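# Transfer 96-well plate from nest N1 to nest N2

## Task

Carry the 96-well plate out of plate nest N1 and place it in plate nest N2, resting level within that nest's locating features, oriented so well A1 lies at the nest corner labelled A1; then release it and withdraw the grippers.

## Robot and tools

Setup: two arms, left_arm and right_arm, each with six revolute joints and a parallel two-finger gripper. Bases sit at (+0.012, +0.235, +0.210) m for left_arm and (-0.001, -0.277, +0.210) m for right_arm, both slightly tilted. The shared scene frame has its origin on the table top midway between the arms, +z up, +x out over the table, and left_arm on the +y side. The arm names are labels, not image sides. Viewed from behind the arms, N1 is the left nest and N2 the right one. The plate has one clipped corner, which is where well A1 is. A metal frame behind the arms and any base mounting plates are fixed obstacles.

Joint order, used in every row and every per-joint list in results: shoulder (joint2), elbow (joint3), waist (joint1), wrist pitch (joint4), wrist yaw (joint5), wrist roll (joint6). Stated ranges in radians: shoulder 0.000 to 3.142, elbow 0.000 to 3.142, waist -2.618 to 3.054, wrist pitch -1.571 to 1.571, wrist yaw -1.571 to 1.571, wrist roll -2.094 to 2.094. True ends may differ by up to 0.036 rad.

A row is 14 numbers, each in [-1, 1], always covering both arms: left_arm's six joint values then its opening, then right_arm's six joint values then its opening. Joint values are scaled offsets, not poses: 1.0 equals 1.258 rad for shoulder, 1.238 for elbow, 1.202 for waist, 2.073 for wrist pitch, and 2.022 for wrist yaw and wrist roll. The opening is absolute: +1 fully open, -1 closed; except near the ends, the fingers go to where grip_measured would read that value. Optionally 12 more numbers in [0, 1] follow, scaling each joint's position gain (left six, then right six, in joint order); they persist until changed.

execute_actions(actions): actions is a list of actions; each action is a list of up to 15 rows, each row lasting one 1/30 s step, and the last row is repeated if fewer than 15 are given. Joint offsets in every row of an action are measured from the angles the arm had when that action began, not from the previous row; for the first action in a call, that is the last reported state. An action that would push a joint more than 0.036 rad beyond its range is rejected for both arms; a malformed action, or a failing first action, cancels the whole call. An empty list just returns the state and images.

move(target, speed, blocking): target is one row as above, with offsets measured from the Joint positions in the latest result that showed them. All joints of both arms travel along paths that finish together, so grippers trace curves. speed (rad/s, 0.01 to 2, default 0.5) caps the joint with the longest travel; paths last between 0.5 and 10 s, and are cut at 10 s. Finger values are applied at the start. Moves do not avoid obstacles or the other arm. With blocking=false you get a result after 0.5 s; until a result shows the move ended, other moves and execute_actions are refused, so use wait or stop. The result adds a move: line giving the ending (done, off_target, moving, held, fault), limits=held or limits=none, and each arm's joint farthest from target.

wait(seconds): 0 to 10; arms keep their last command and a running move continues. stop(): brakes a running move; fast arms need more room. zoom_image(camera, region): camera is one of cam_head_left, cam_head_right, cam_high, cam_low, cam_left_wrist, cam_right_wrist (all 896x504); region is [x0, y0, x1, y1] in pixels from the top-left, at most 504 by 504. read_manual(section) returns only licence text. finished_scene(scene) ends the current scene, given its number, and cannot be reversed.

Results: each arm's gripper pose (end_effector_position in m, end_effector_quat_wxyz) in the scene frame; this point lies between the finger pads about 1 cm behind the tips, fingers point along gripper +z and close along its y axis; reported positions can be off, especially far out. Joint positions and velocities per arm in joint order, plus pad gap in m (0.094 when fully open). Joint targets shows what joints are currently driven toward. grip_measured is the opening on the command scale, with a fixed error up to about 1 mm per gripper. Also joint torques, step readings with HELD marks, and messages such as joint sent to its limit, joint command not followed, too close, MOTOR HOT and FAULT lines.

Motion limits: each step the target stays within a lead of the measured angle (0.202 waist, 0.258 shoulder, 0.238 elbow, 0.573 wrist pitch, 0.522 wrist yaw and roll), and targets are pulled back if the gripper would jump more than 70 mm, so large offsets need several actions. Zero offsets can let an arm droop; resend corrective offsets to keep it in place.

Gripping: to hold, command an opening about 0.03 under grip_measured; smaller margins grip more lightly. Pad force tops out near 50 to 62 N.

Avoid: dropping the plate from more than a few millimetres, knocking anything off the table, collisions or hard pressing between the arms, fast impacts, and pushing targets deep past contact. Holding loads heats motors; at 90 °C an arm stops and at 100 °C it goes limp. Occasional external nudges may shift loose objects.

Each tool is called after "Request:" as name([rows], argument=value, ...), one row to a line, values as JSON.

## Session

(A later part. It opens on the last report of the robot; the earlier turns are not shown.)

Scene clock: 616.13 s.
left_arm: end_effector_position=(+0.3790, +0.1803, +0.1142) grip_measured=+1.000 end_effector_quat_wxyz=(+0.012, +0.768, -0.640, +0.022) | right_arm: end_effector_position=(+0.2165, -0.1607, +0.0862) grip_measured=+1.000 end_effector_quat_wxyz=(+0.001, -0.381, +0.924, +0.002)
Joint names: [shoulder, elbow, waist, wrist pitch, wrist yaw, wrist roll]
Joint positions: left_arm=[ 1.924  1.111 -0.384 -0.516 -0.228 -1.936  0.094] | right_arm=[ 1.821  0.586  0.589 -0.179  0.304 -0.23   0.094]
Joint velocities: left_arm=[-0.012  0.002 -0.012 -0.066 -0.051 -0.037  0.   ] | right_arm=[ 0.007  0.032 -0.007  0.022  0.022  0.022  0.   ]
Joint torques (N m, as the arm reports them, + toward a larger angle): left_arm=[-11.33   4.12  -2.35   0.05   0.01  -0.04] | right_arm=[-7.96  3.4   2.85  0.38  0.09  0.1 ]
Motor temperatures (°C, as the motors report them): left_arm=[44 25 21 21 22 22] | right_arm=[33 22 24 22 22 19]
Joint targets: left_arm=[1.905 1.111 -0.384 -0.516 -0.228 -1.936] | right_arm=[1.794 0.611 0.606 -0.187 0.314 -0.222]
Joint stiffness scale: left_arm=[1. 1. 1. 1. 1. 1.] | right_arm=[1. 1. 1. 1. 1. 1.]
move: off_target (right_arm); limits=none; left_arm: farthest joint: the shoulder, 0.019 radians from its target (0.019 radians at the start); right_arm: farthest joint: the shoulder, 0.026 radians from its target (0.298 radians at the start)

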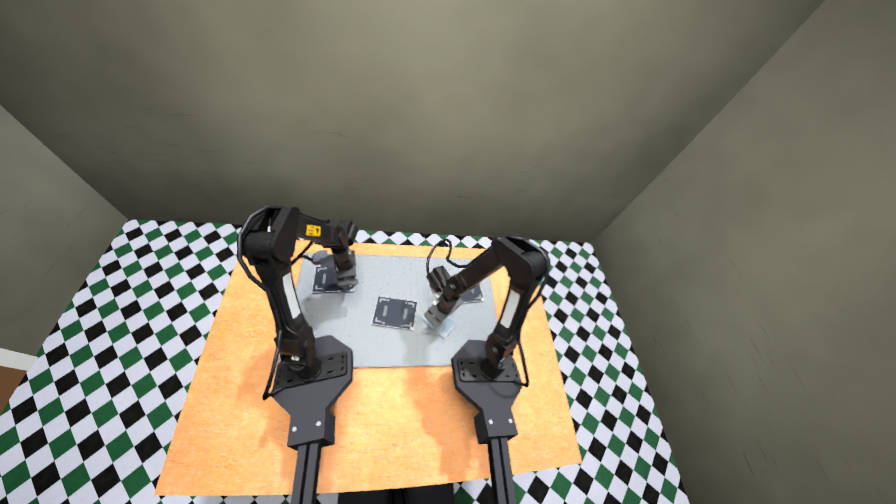

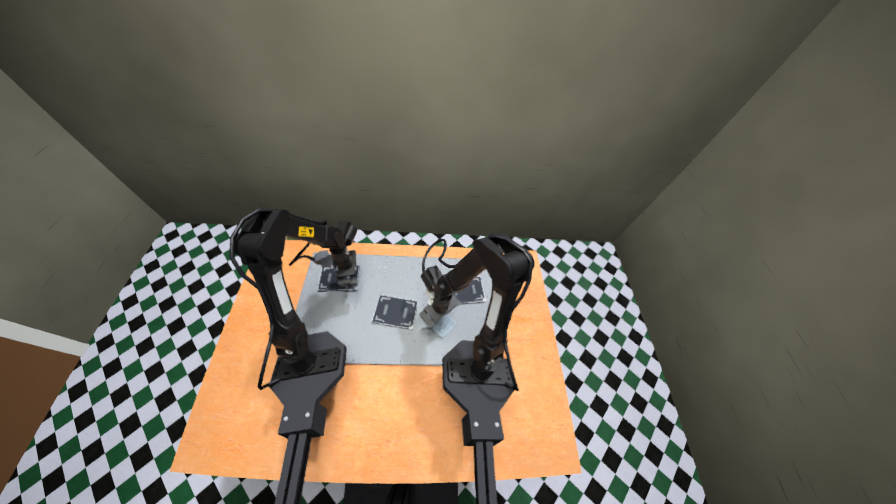

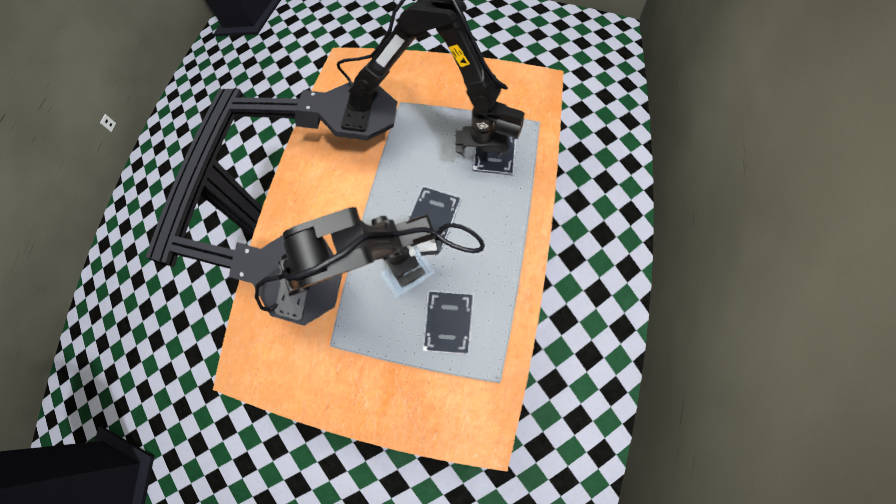

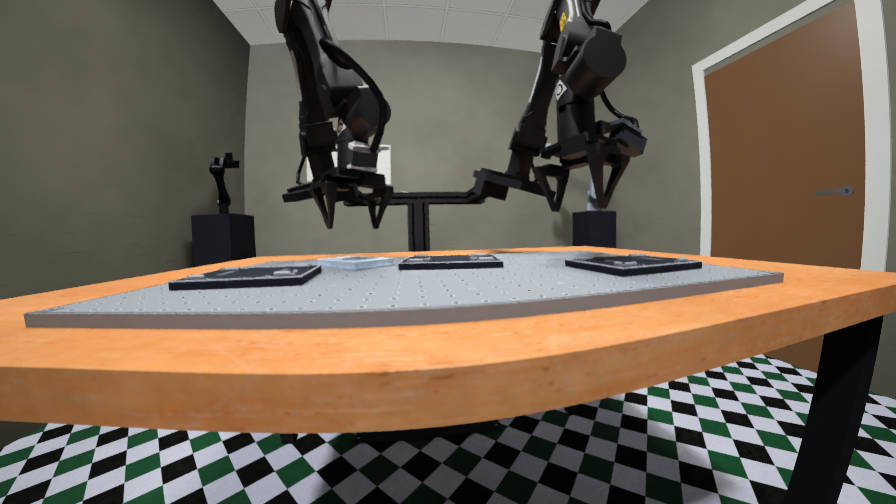

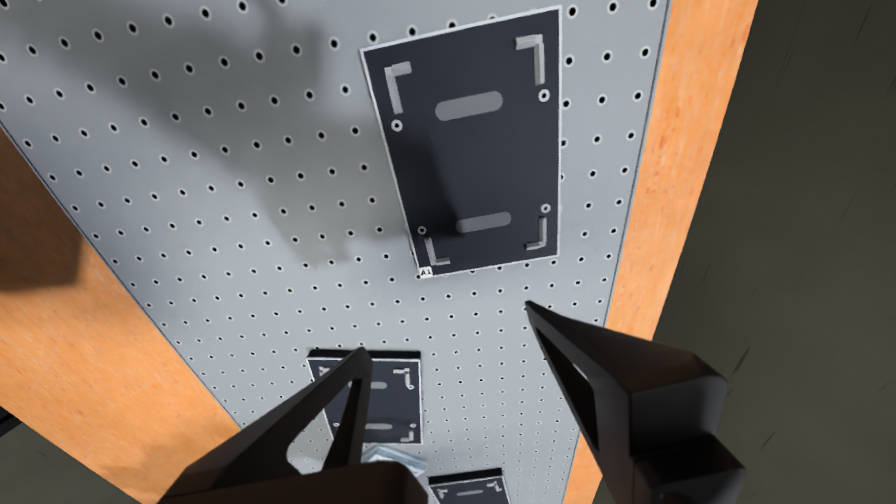

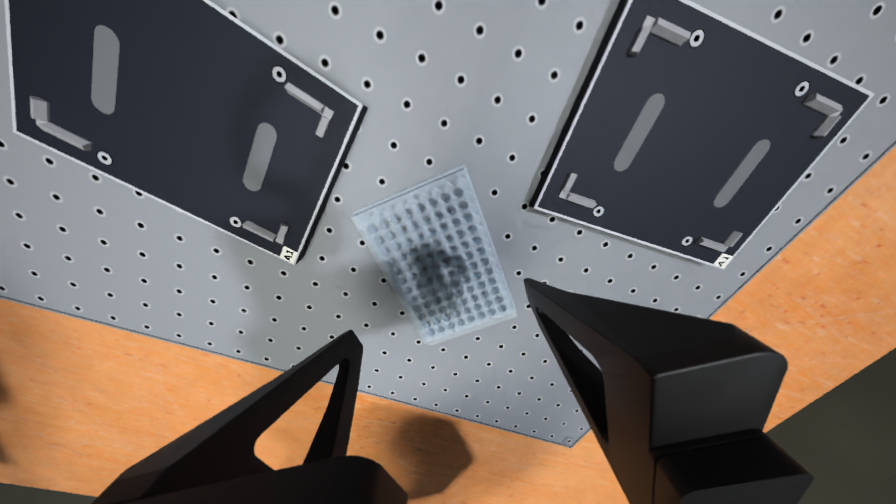

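Request:
move(target=[0.569,0.5586,-0.773,-0.1476,-0.0616,-0.006,1, -0.3,0.02,-0.83,0,0,0,1], speed=0.5)

Scene clock: 655.47 s.
left_arm: end_effector_position=(+0.2091, -0.1627, +0.0988) grip_measured=+1.000 end_effector_quat_wxyz=(+0.000, -0.379, +0.925, +0.001) | right_arm: end_effector_position=(+0.2542, -0.4428, +0.1221) grip_measured=+1.000 end_effector_quat_wxyz=(+0.037, +0.108, +0.983, -0.147)
Joint names: [shoulder, elbow, waist, wrist pitch, wrist yaw, wrist roll]
Joint positions: left_arm=[ 2.64   1.774 -1.311 -0.803 -0.33  -1.942  0.094] | right_arm=[ 1.471  0.586 -0.4   -0.179  0.301 -0.23   0.094]
Joint velocities: left_arm=[0.012 0.002 0.002 0.022 0.037 0.037 0.   ] | right_arm=[-0.012 -0.002 -0.007 -0.022  0.022 -0.051  0.   ]
Joint torques (N m, as the arm reports them, + toward a larger angle): left_arm=[-13.12   7.1   -4.45  -0.19  -0.25  -0.09] | right_arm=[-7.92  4.42 -0.53  0.82  0.18  0.02]
Motor temperatures (°C, as the motors report them): left_arm=[45 26 21 21 22 22] | right_arm=[34 23 24 22 22 19]
Joint targets: left_arm=[2.640 1.803 -1.313 -0.822 -0.352 -1.948] | right_arm=[1.443 0.611 -0.408 -0.179 0.304 -0.230]
Joint stiffness scale: left_arm=[1. 1. 1. 1. 1. 1.] | right_arm=[1. 1. 1. 1. 1. 1.]
move: off_target (left_arm, right_arm); limits=none; left_arm: farthest joint: the elbow, 0.029 radians from its target (0.691 radians at the start); right_arm: farthest joint: the shoulder, 0.027 radians from its target (0.377 radians at the start)

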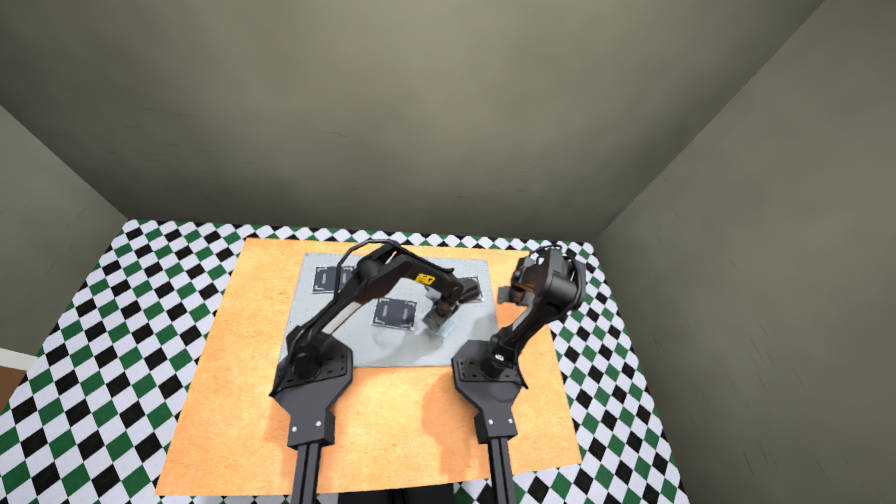

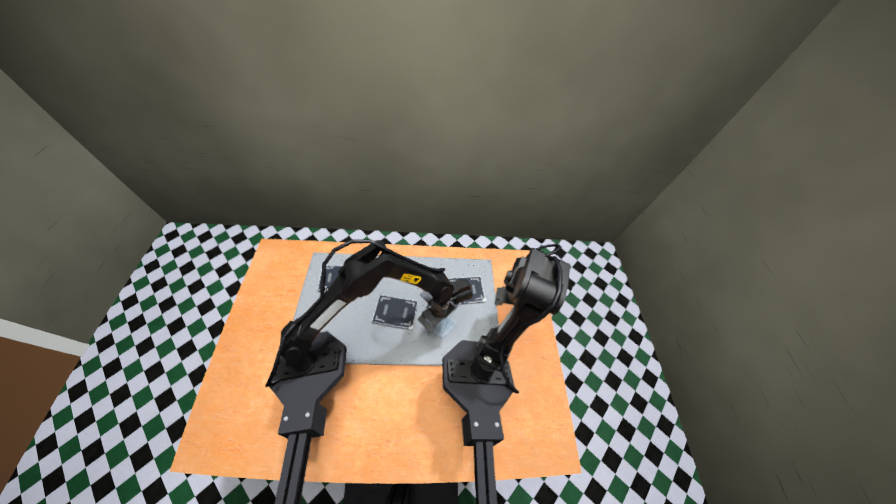

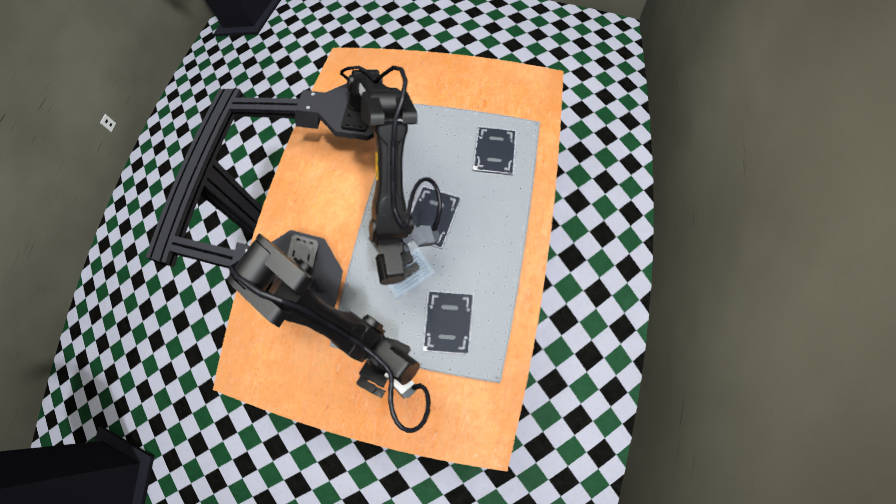

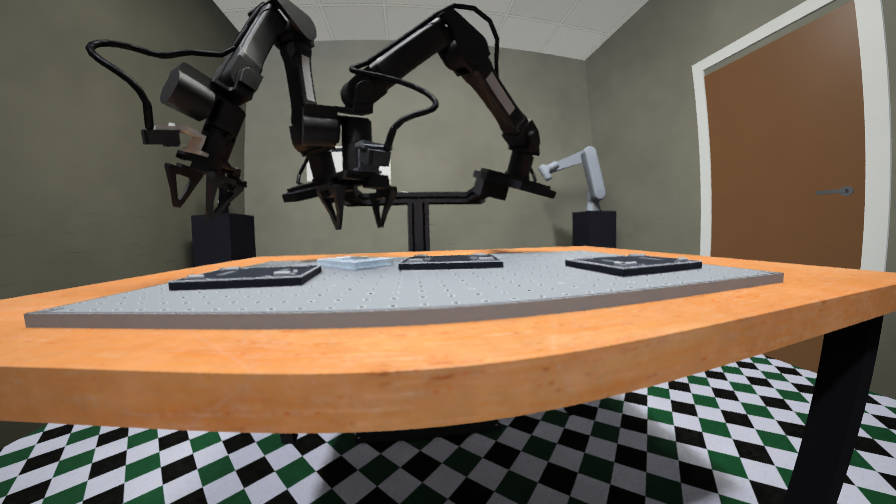

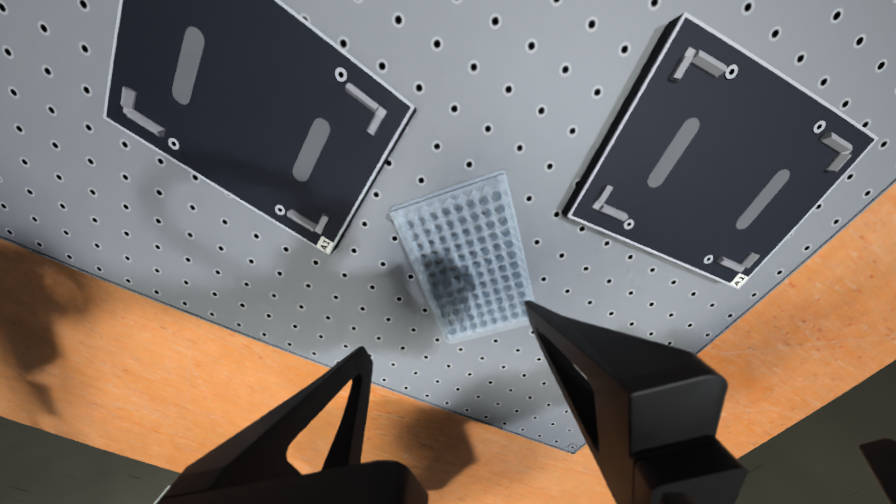

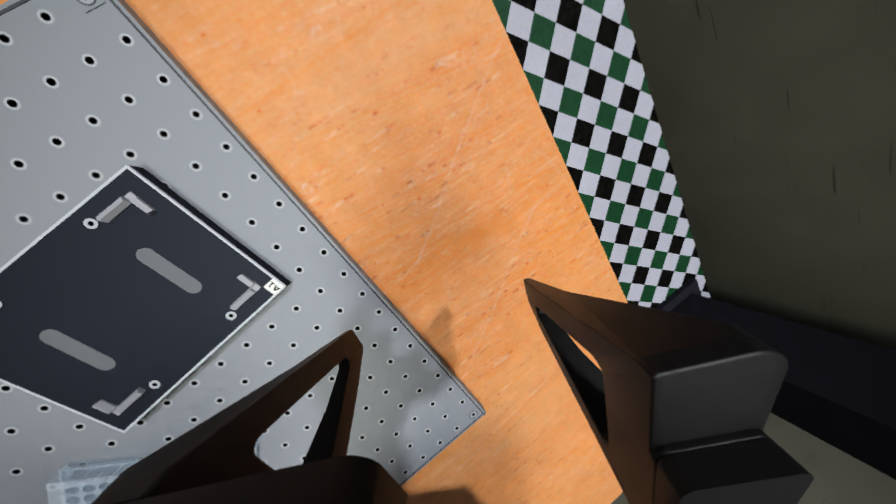

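Request:
move(target=[0.0676,0.0234,0.0395,0.0505,-0.010,0.012,1, -0.022,0.02,0,0,0,0,1], speed=0.2)

Request:
zoom_image(camera="cam_left_wrist", region=[280,130,620,400])

Scene clock: 701.77 s.
left_arm: end_effector_position=(+0.2158, -0.1596, +0.0569) grip_measured=+1.000 end_effector_quat_wxyz=(-0.002, -0.393, +0.920, +0.003) | right_arm: end_effector_position=(+0.2542, -0.4428, +0.1221) grip_measured=+1.000 end_effector_quat_wxyz=(+0.037, +0.108, +0.983, -0.147)
Joint names: [shoulder, elbow, waist, wrist pitch, wrist yaw, wrist roll]
Joint positions: left_arm=[ 2.725  1.774 -1.263 -0.706 -0.331 -1.923  0.094] | right_arm=[ 1.471  0.586 -0.4   -0.179  0.301 -0.23   0.094]
Joint velocities: left_arm=[ 0.007  0.002 -0.017 -0.007 -0.022 -0.081  0.   ] | right_arm=[ 0.007 -0.022  0.002 -0.022 -0.037 -0.022  0.   ]
Joint torques (N m, as the arm reports them, + toward a larger angle): left_arm=[-13.28   6.83  -4.38   0.04  -0.22   0.  ] | right_arm=[-7.95  4.42  0.09  0.8   0.15  0.02]
Motor temperatures (°C, as the motors report them): left_arm=[48 28 22 20 23 22] | right_arm=[34 23 24 22 22 19]
Joint targets: left_arm=[2.725 1.803 -1.263 -0.699 -0.351 -1.918] | right_arm=[1.443 0.611 -0.400 -0.179 0.301 -0.230]
Joint stiffness scale: left_arm=[1. 1. 1. 1. 1. 1.] | right_arm=[1. 1. 1. 1. 1. 1.]
move: off_target (left_arm, right_arm); limits=none; left_arm: farthest joint: the elbow, 0.029 radians from its target (0.029 radians at the start); right_arm: farthest joint: the shoulder, 0.027 radians from its target (0.027 radians at the start)

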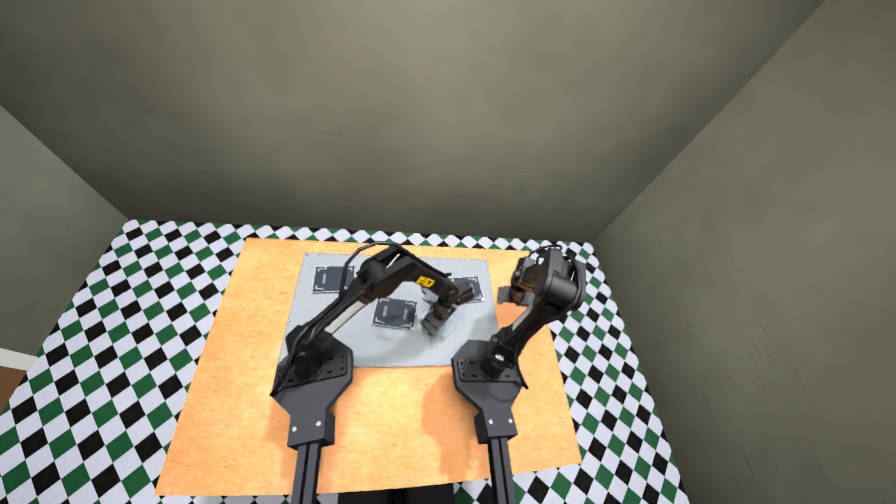

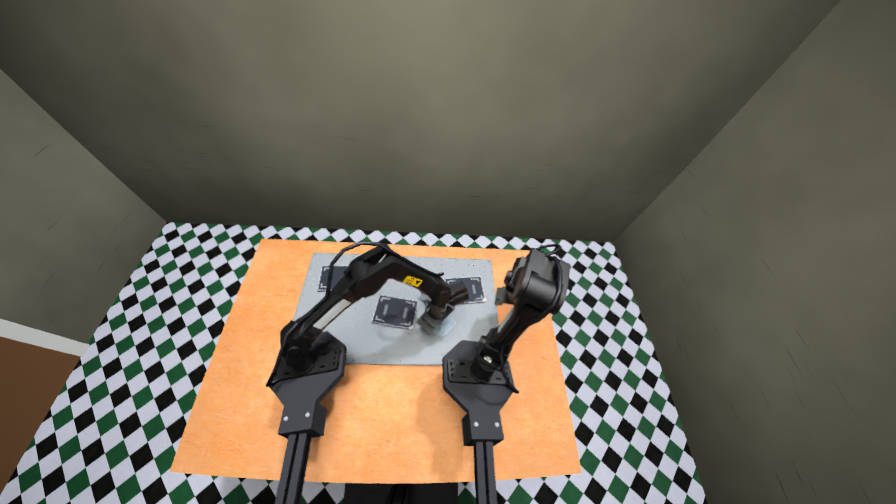

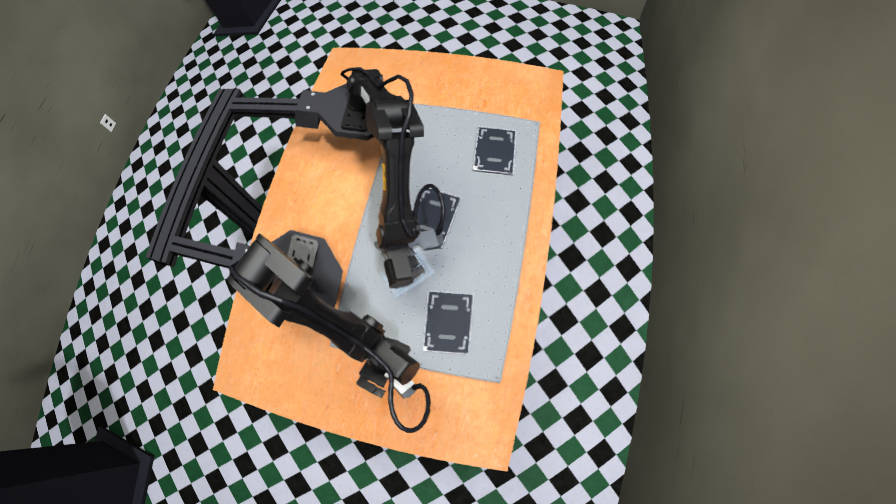

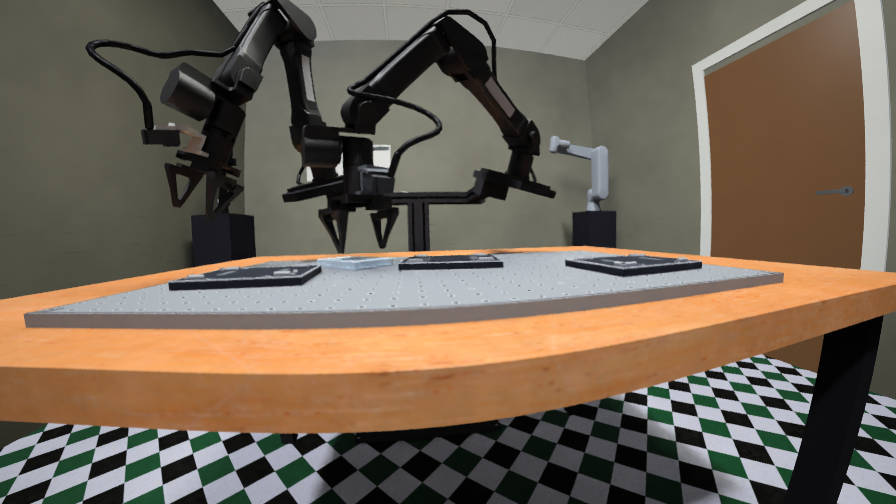

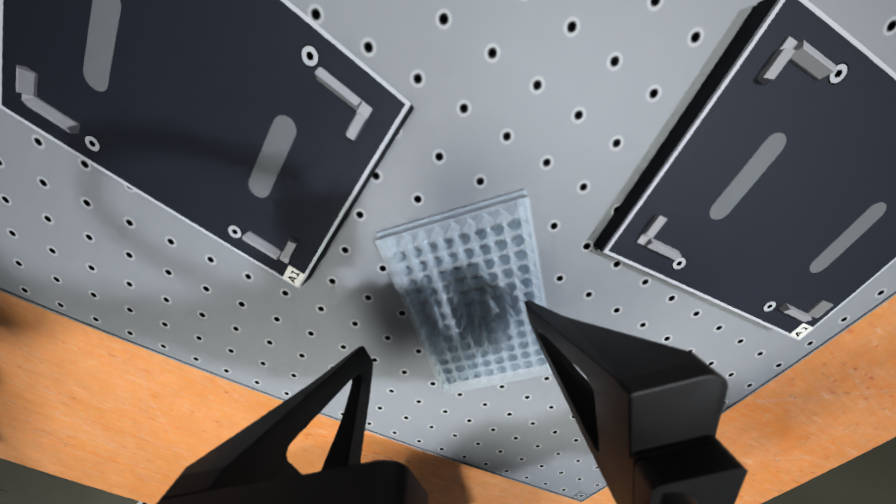

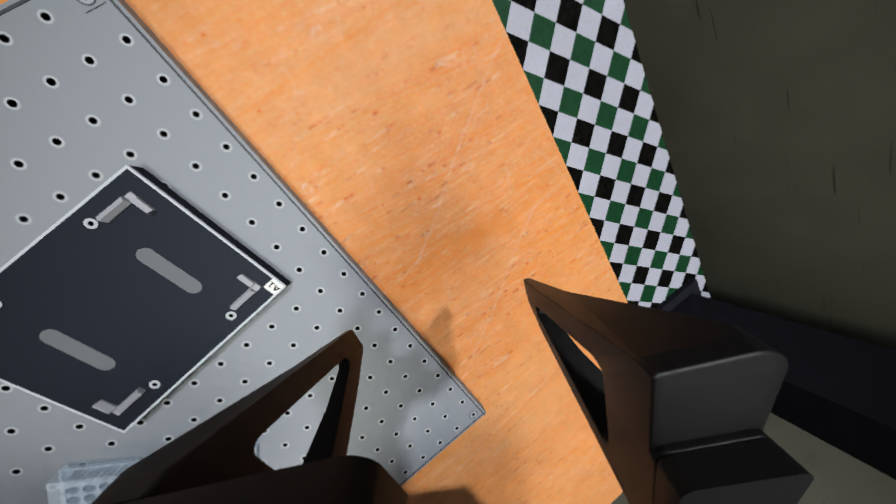

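Region (280, 130, 620, 400) of cam_left_wrist's 896x504 image, scaled by 1.482, with more detail than that image has; it fills the top 400 rows of this view, and the rest is white.

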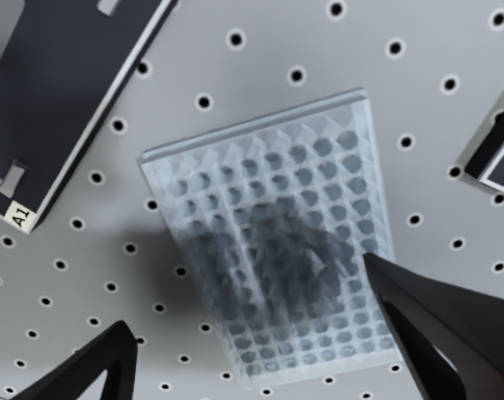

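Request:
zoom_image(camera="cam_low", region=[290,190,430,280])

Request:
zoom_image(camera="cam_high", region=[360,220,460,310])

Region (290, 190, 430, 280) of cam_low's 896x504 image, scaled by 3.600, with more detail than that image has; it fills the top 324 rows of this view, and the rest is white.

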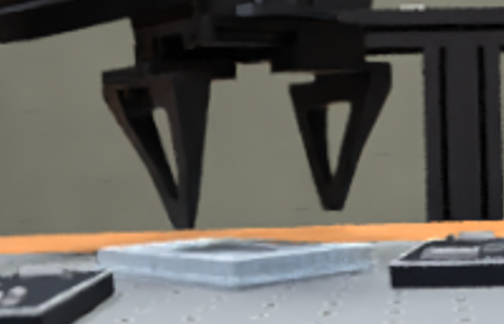

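Region (360, 220, 460, 310) of cam_high's 896x504 image, scaled by 5.040, with more detail than that image has; it fills the top 454 rows of this view, and the rest is white.

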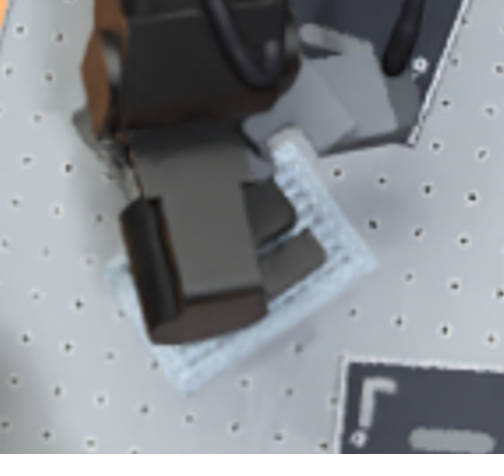

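Request:
move(target=[0.0405,0.110,0.015,-0.033,-0.012,0.018,1, -0.022,0.02,0,0,0,0,1], speed=0.2)

Request:
zoom_image(camera="cam_low", region=[290,190,430,280])

Scene clock: 755.70 s.
left_arm: end_effector_position=(+0.2315, -0.1719, +0.0583) grip_measured=+1.000 end_effector_quat_wxyz=(-0.001, -0.388, +0.921, -0.003) | right_arm: end_effector_position=(+0.2542, -0.4428, +0.1221) grip_measured=+1.000 end_effector_quat_wxyz=(+0.037, +0.108, +0.983, -0.147)
Joint names: [shoulder, elbow, waist, wrist pitch, wrist yaw, wrist roll]
Joint positions: left_arm=[ 2.767  1.884 -1.247 -0.756 -0.334 -1.893  0.094] | right_arm=[ 1.471  0.586 -0.4   -0.179  0.301 -0.23   0.094]
Joint velocities: left_arm=[-0.012 -0.022  0.002  0.051 -0.11   0.037  0.   ] | right_arm=[ 0.002  0.007 -0.007  0.022 -0.007 -0.051  0.   ]
Joint torques (N m, as the arm reports them, + toward a larger angle): left_arm=[-13.02   6.75  -4.23  -0.18  -0.25   0.02] | right_arm=[-7.95  4.4   0.12  0.8   0.15  0.02]
Motor temperatures (°C, as the motors report them): left_arm=[49 28 22 20 23 22] | right_arm=[34 23 24 22 22 19]
Joint targets: left_arm=[2.776 1.910 -1.245 -0.775 -0.355 -1.887] | right_arm=[1.443 0.611 -0.400 -0.179 0.301 -0.230]
Joint stiffness scale: left_arm=[1. 1. 1. 1. 1. 1.] | right_arm=[1. 1. 1. 1. 1. 1.]
move: off_target (left_arm, right_arm); limits=none; left_arm: farthest joint: the elbow, 0.026 radians from its target (0.137 radians at the start); right_arm: farthest joint: the shoulder, 0.027 radians from its target (0.027 radians at the start)

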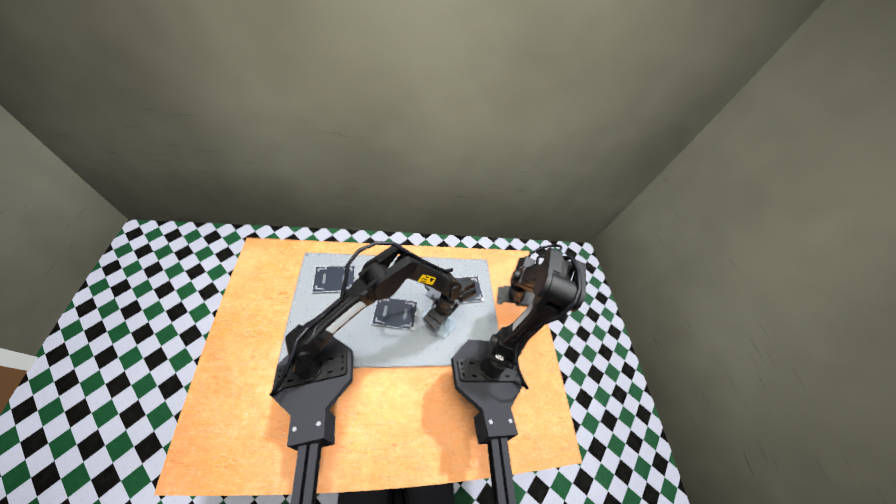

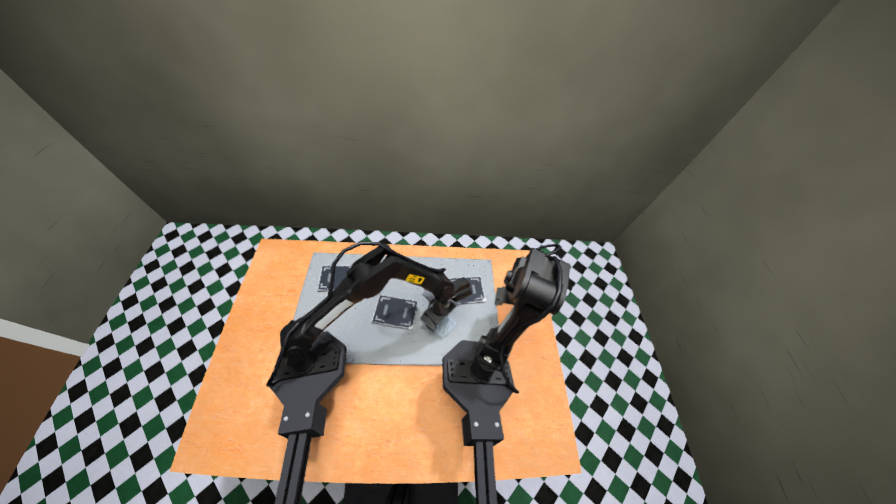

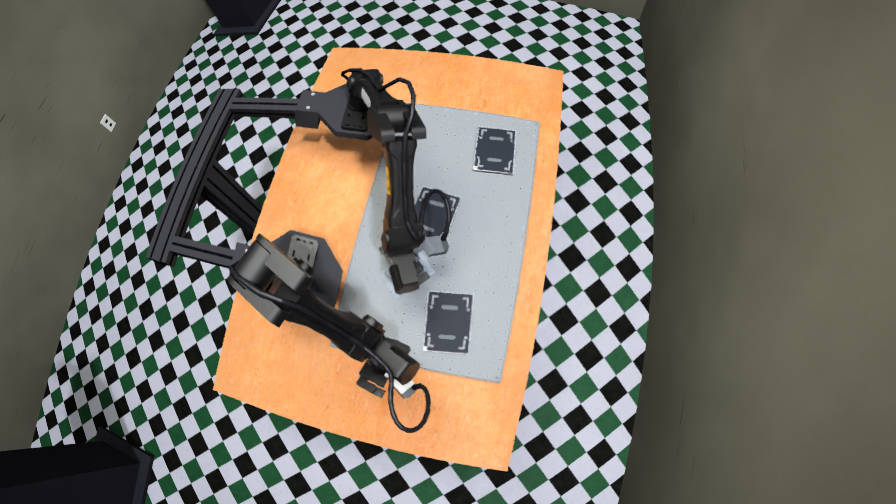

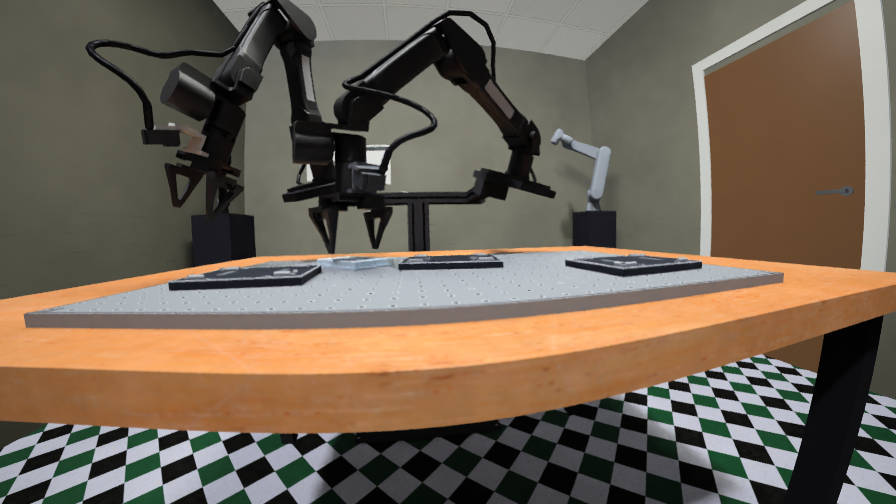

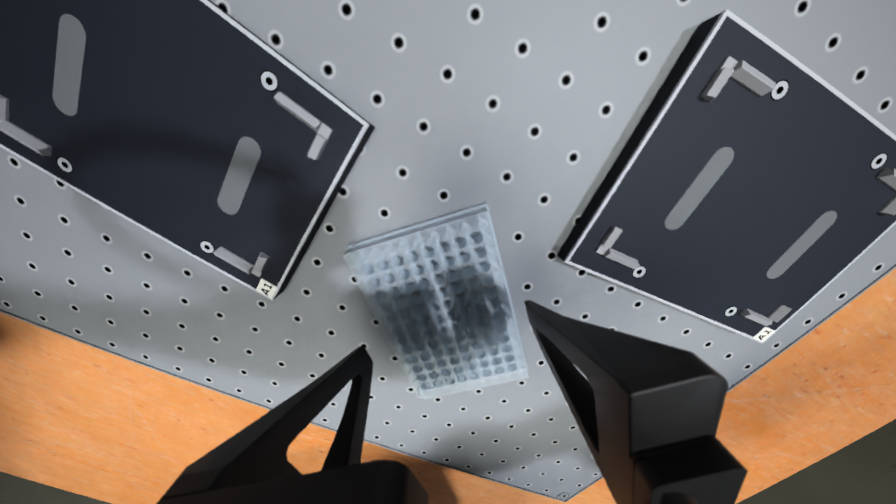

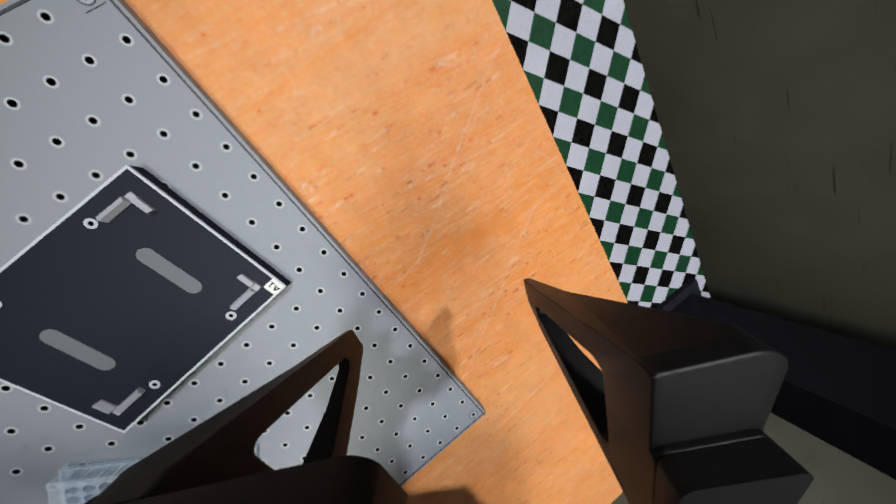

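Region (290, 190, 430, 280) of cam_low's 896x504 image, scaled by 3.600, with more detail than that image has; it fills the top 324 rows of this view, and the rest is white.

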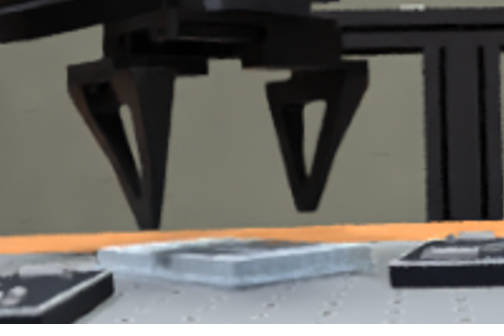

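Request:
move(target=[0.015,0.021,0.008,0.013,-0.010,0.005,1, -0.022,0.02,0,0,0,0,1], speed=0.08)

Request:
zoom_image(camera="cam_low", region=[290,190,430,280])

Request:
zoom_image(camera="cam_left_wrist", region=[280,150,620,420])

Scene clock: 775.40 s.
left_arm: end_effector_position=(+0.2325, -0.1714, +0.0505) grip_measured=+1.000 end_effector_quat_wxyz=(-0.001, -0.390, +0.921, -0.003) | right_arm: end_effector_position=(+0.2542, -0.4428, +0.1221) grip_measured=+1.000 end_effector_quat_wxyz=(+0.037, +0.108, +0.983, -0.147)
Joint names: [shoulder, elbow, waist, wrist pitch, wrist yaw, wrist roll]
Joint positions: left_arm=[ 2.783  1.884 -1.239 -0.737 -0.334 -1.888  0.094] | right_arm=[ 1.471  0.586 -0.4   -0.179  0.301 -0.23   0.094]
Joint velocities: left_arm=[-0.027  0.002  0.012  0.095 -0.037 -0.066  0.   ] | right_arm=[-0.017  0.007 -0.007 -0.037 -0.125  0.007  0.   ]
Joint torques (N m, as the arm reports them, + toward a larger angle): left_arm=[-13.47   6.66  -4.28   0.07  -0.23   0.01] | right_arm=[-7.96  4.42  0.12  0.79  0.15  0.02]
Motor temperatures (°C, as the motors report them): left_arm=[49 28 22 20 23 22] | right_arm=[34 24 24 23 22 19]
Joint targets: left_arm=[2.786 1.910 -1.237 -0.729 -0.354 -1.883] | right_arm=[1.443 0.611 -0.400 -0.179 0.301 -0.230]
Joint stiffness scale: left_arm=[1. 1. 1. 1. 1. 1.] | right_arm=[1. 1. 1. 1. 1. 1.]
move: off_target (left_arm, right_arm); limits=none; left_arm: farthest joint: the elbow, 0.026 radians from its target (0.026 radians at the start); right_arm: farthest joint: the shoulder, 0.027 radians from its target (0.027 radians at the start)

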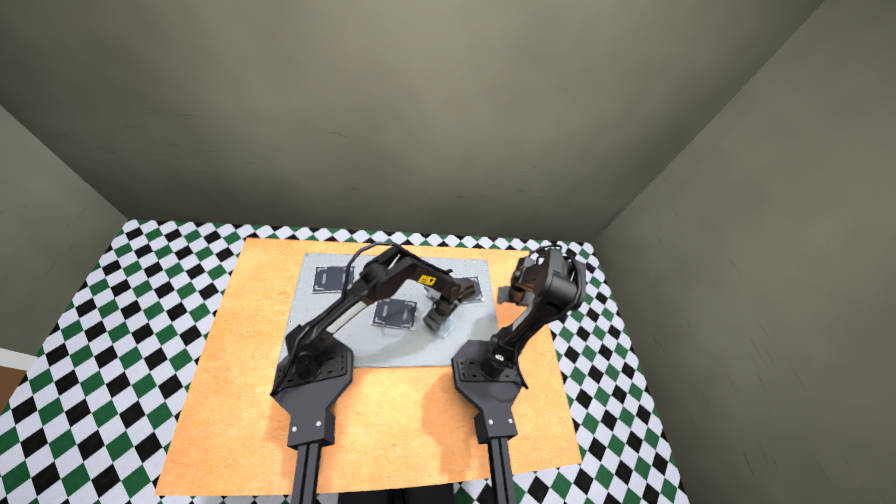

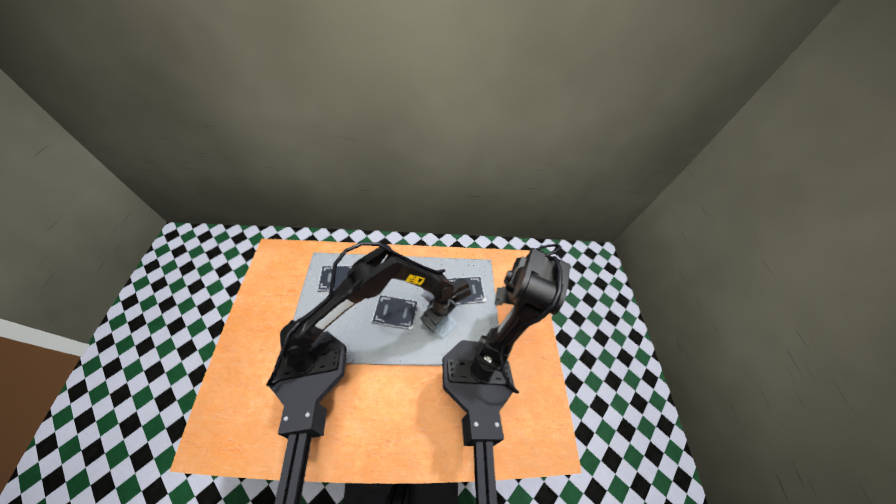

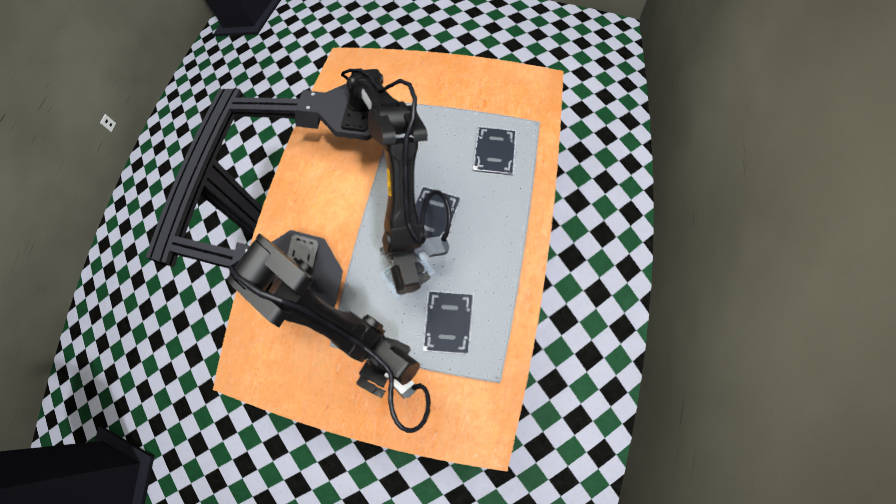

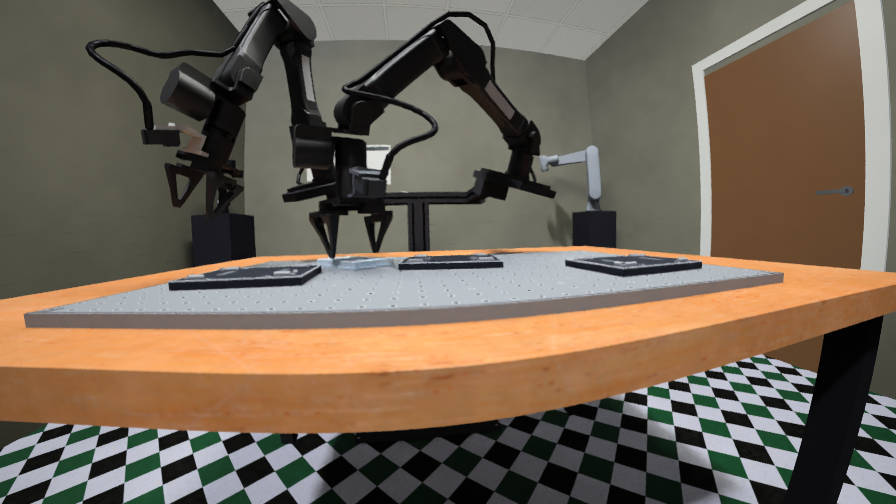

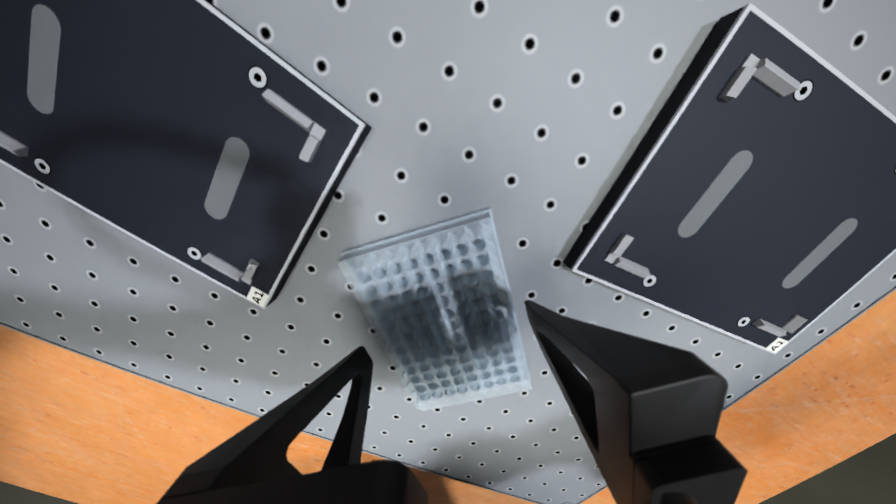

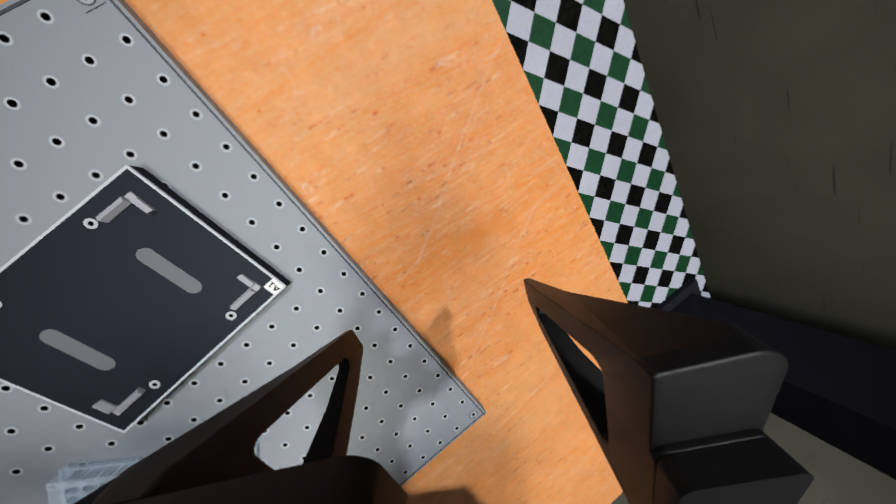

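Region (290, 190, 430, 280) of cam_low's 896x504 image, scaled by 3.600, with more detail than that image has; it fills the top 324 rows of this view, and the rest is white.

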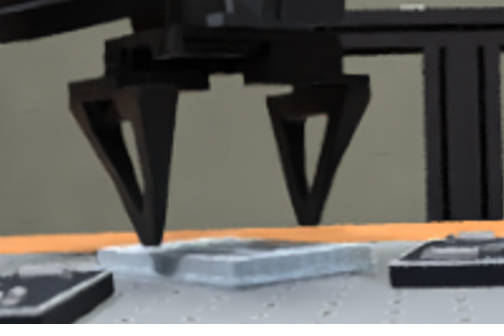

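Region (280, 150, 620, 420) of cam_left_wrist's 896x504 image, scaled by 1.482, with more detail than that image has; it fills the top 400 rows of this view, and the rest is white.

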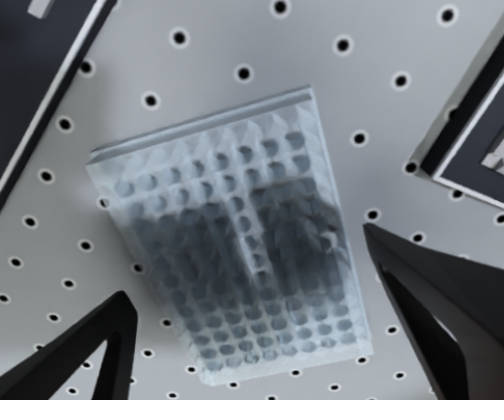

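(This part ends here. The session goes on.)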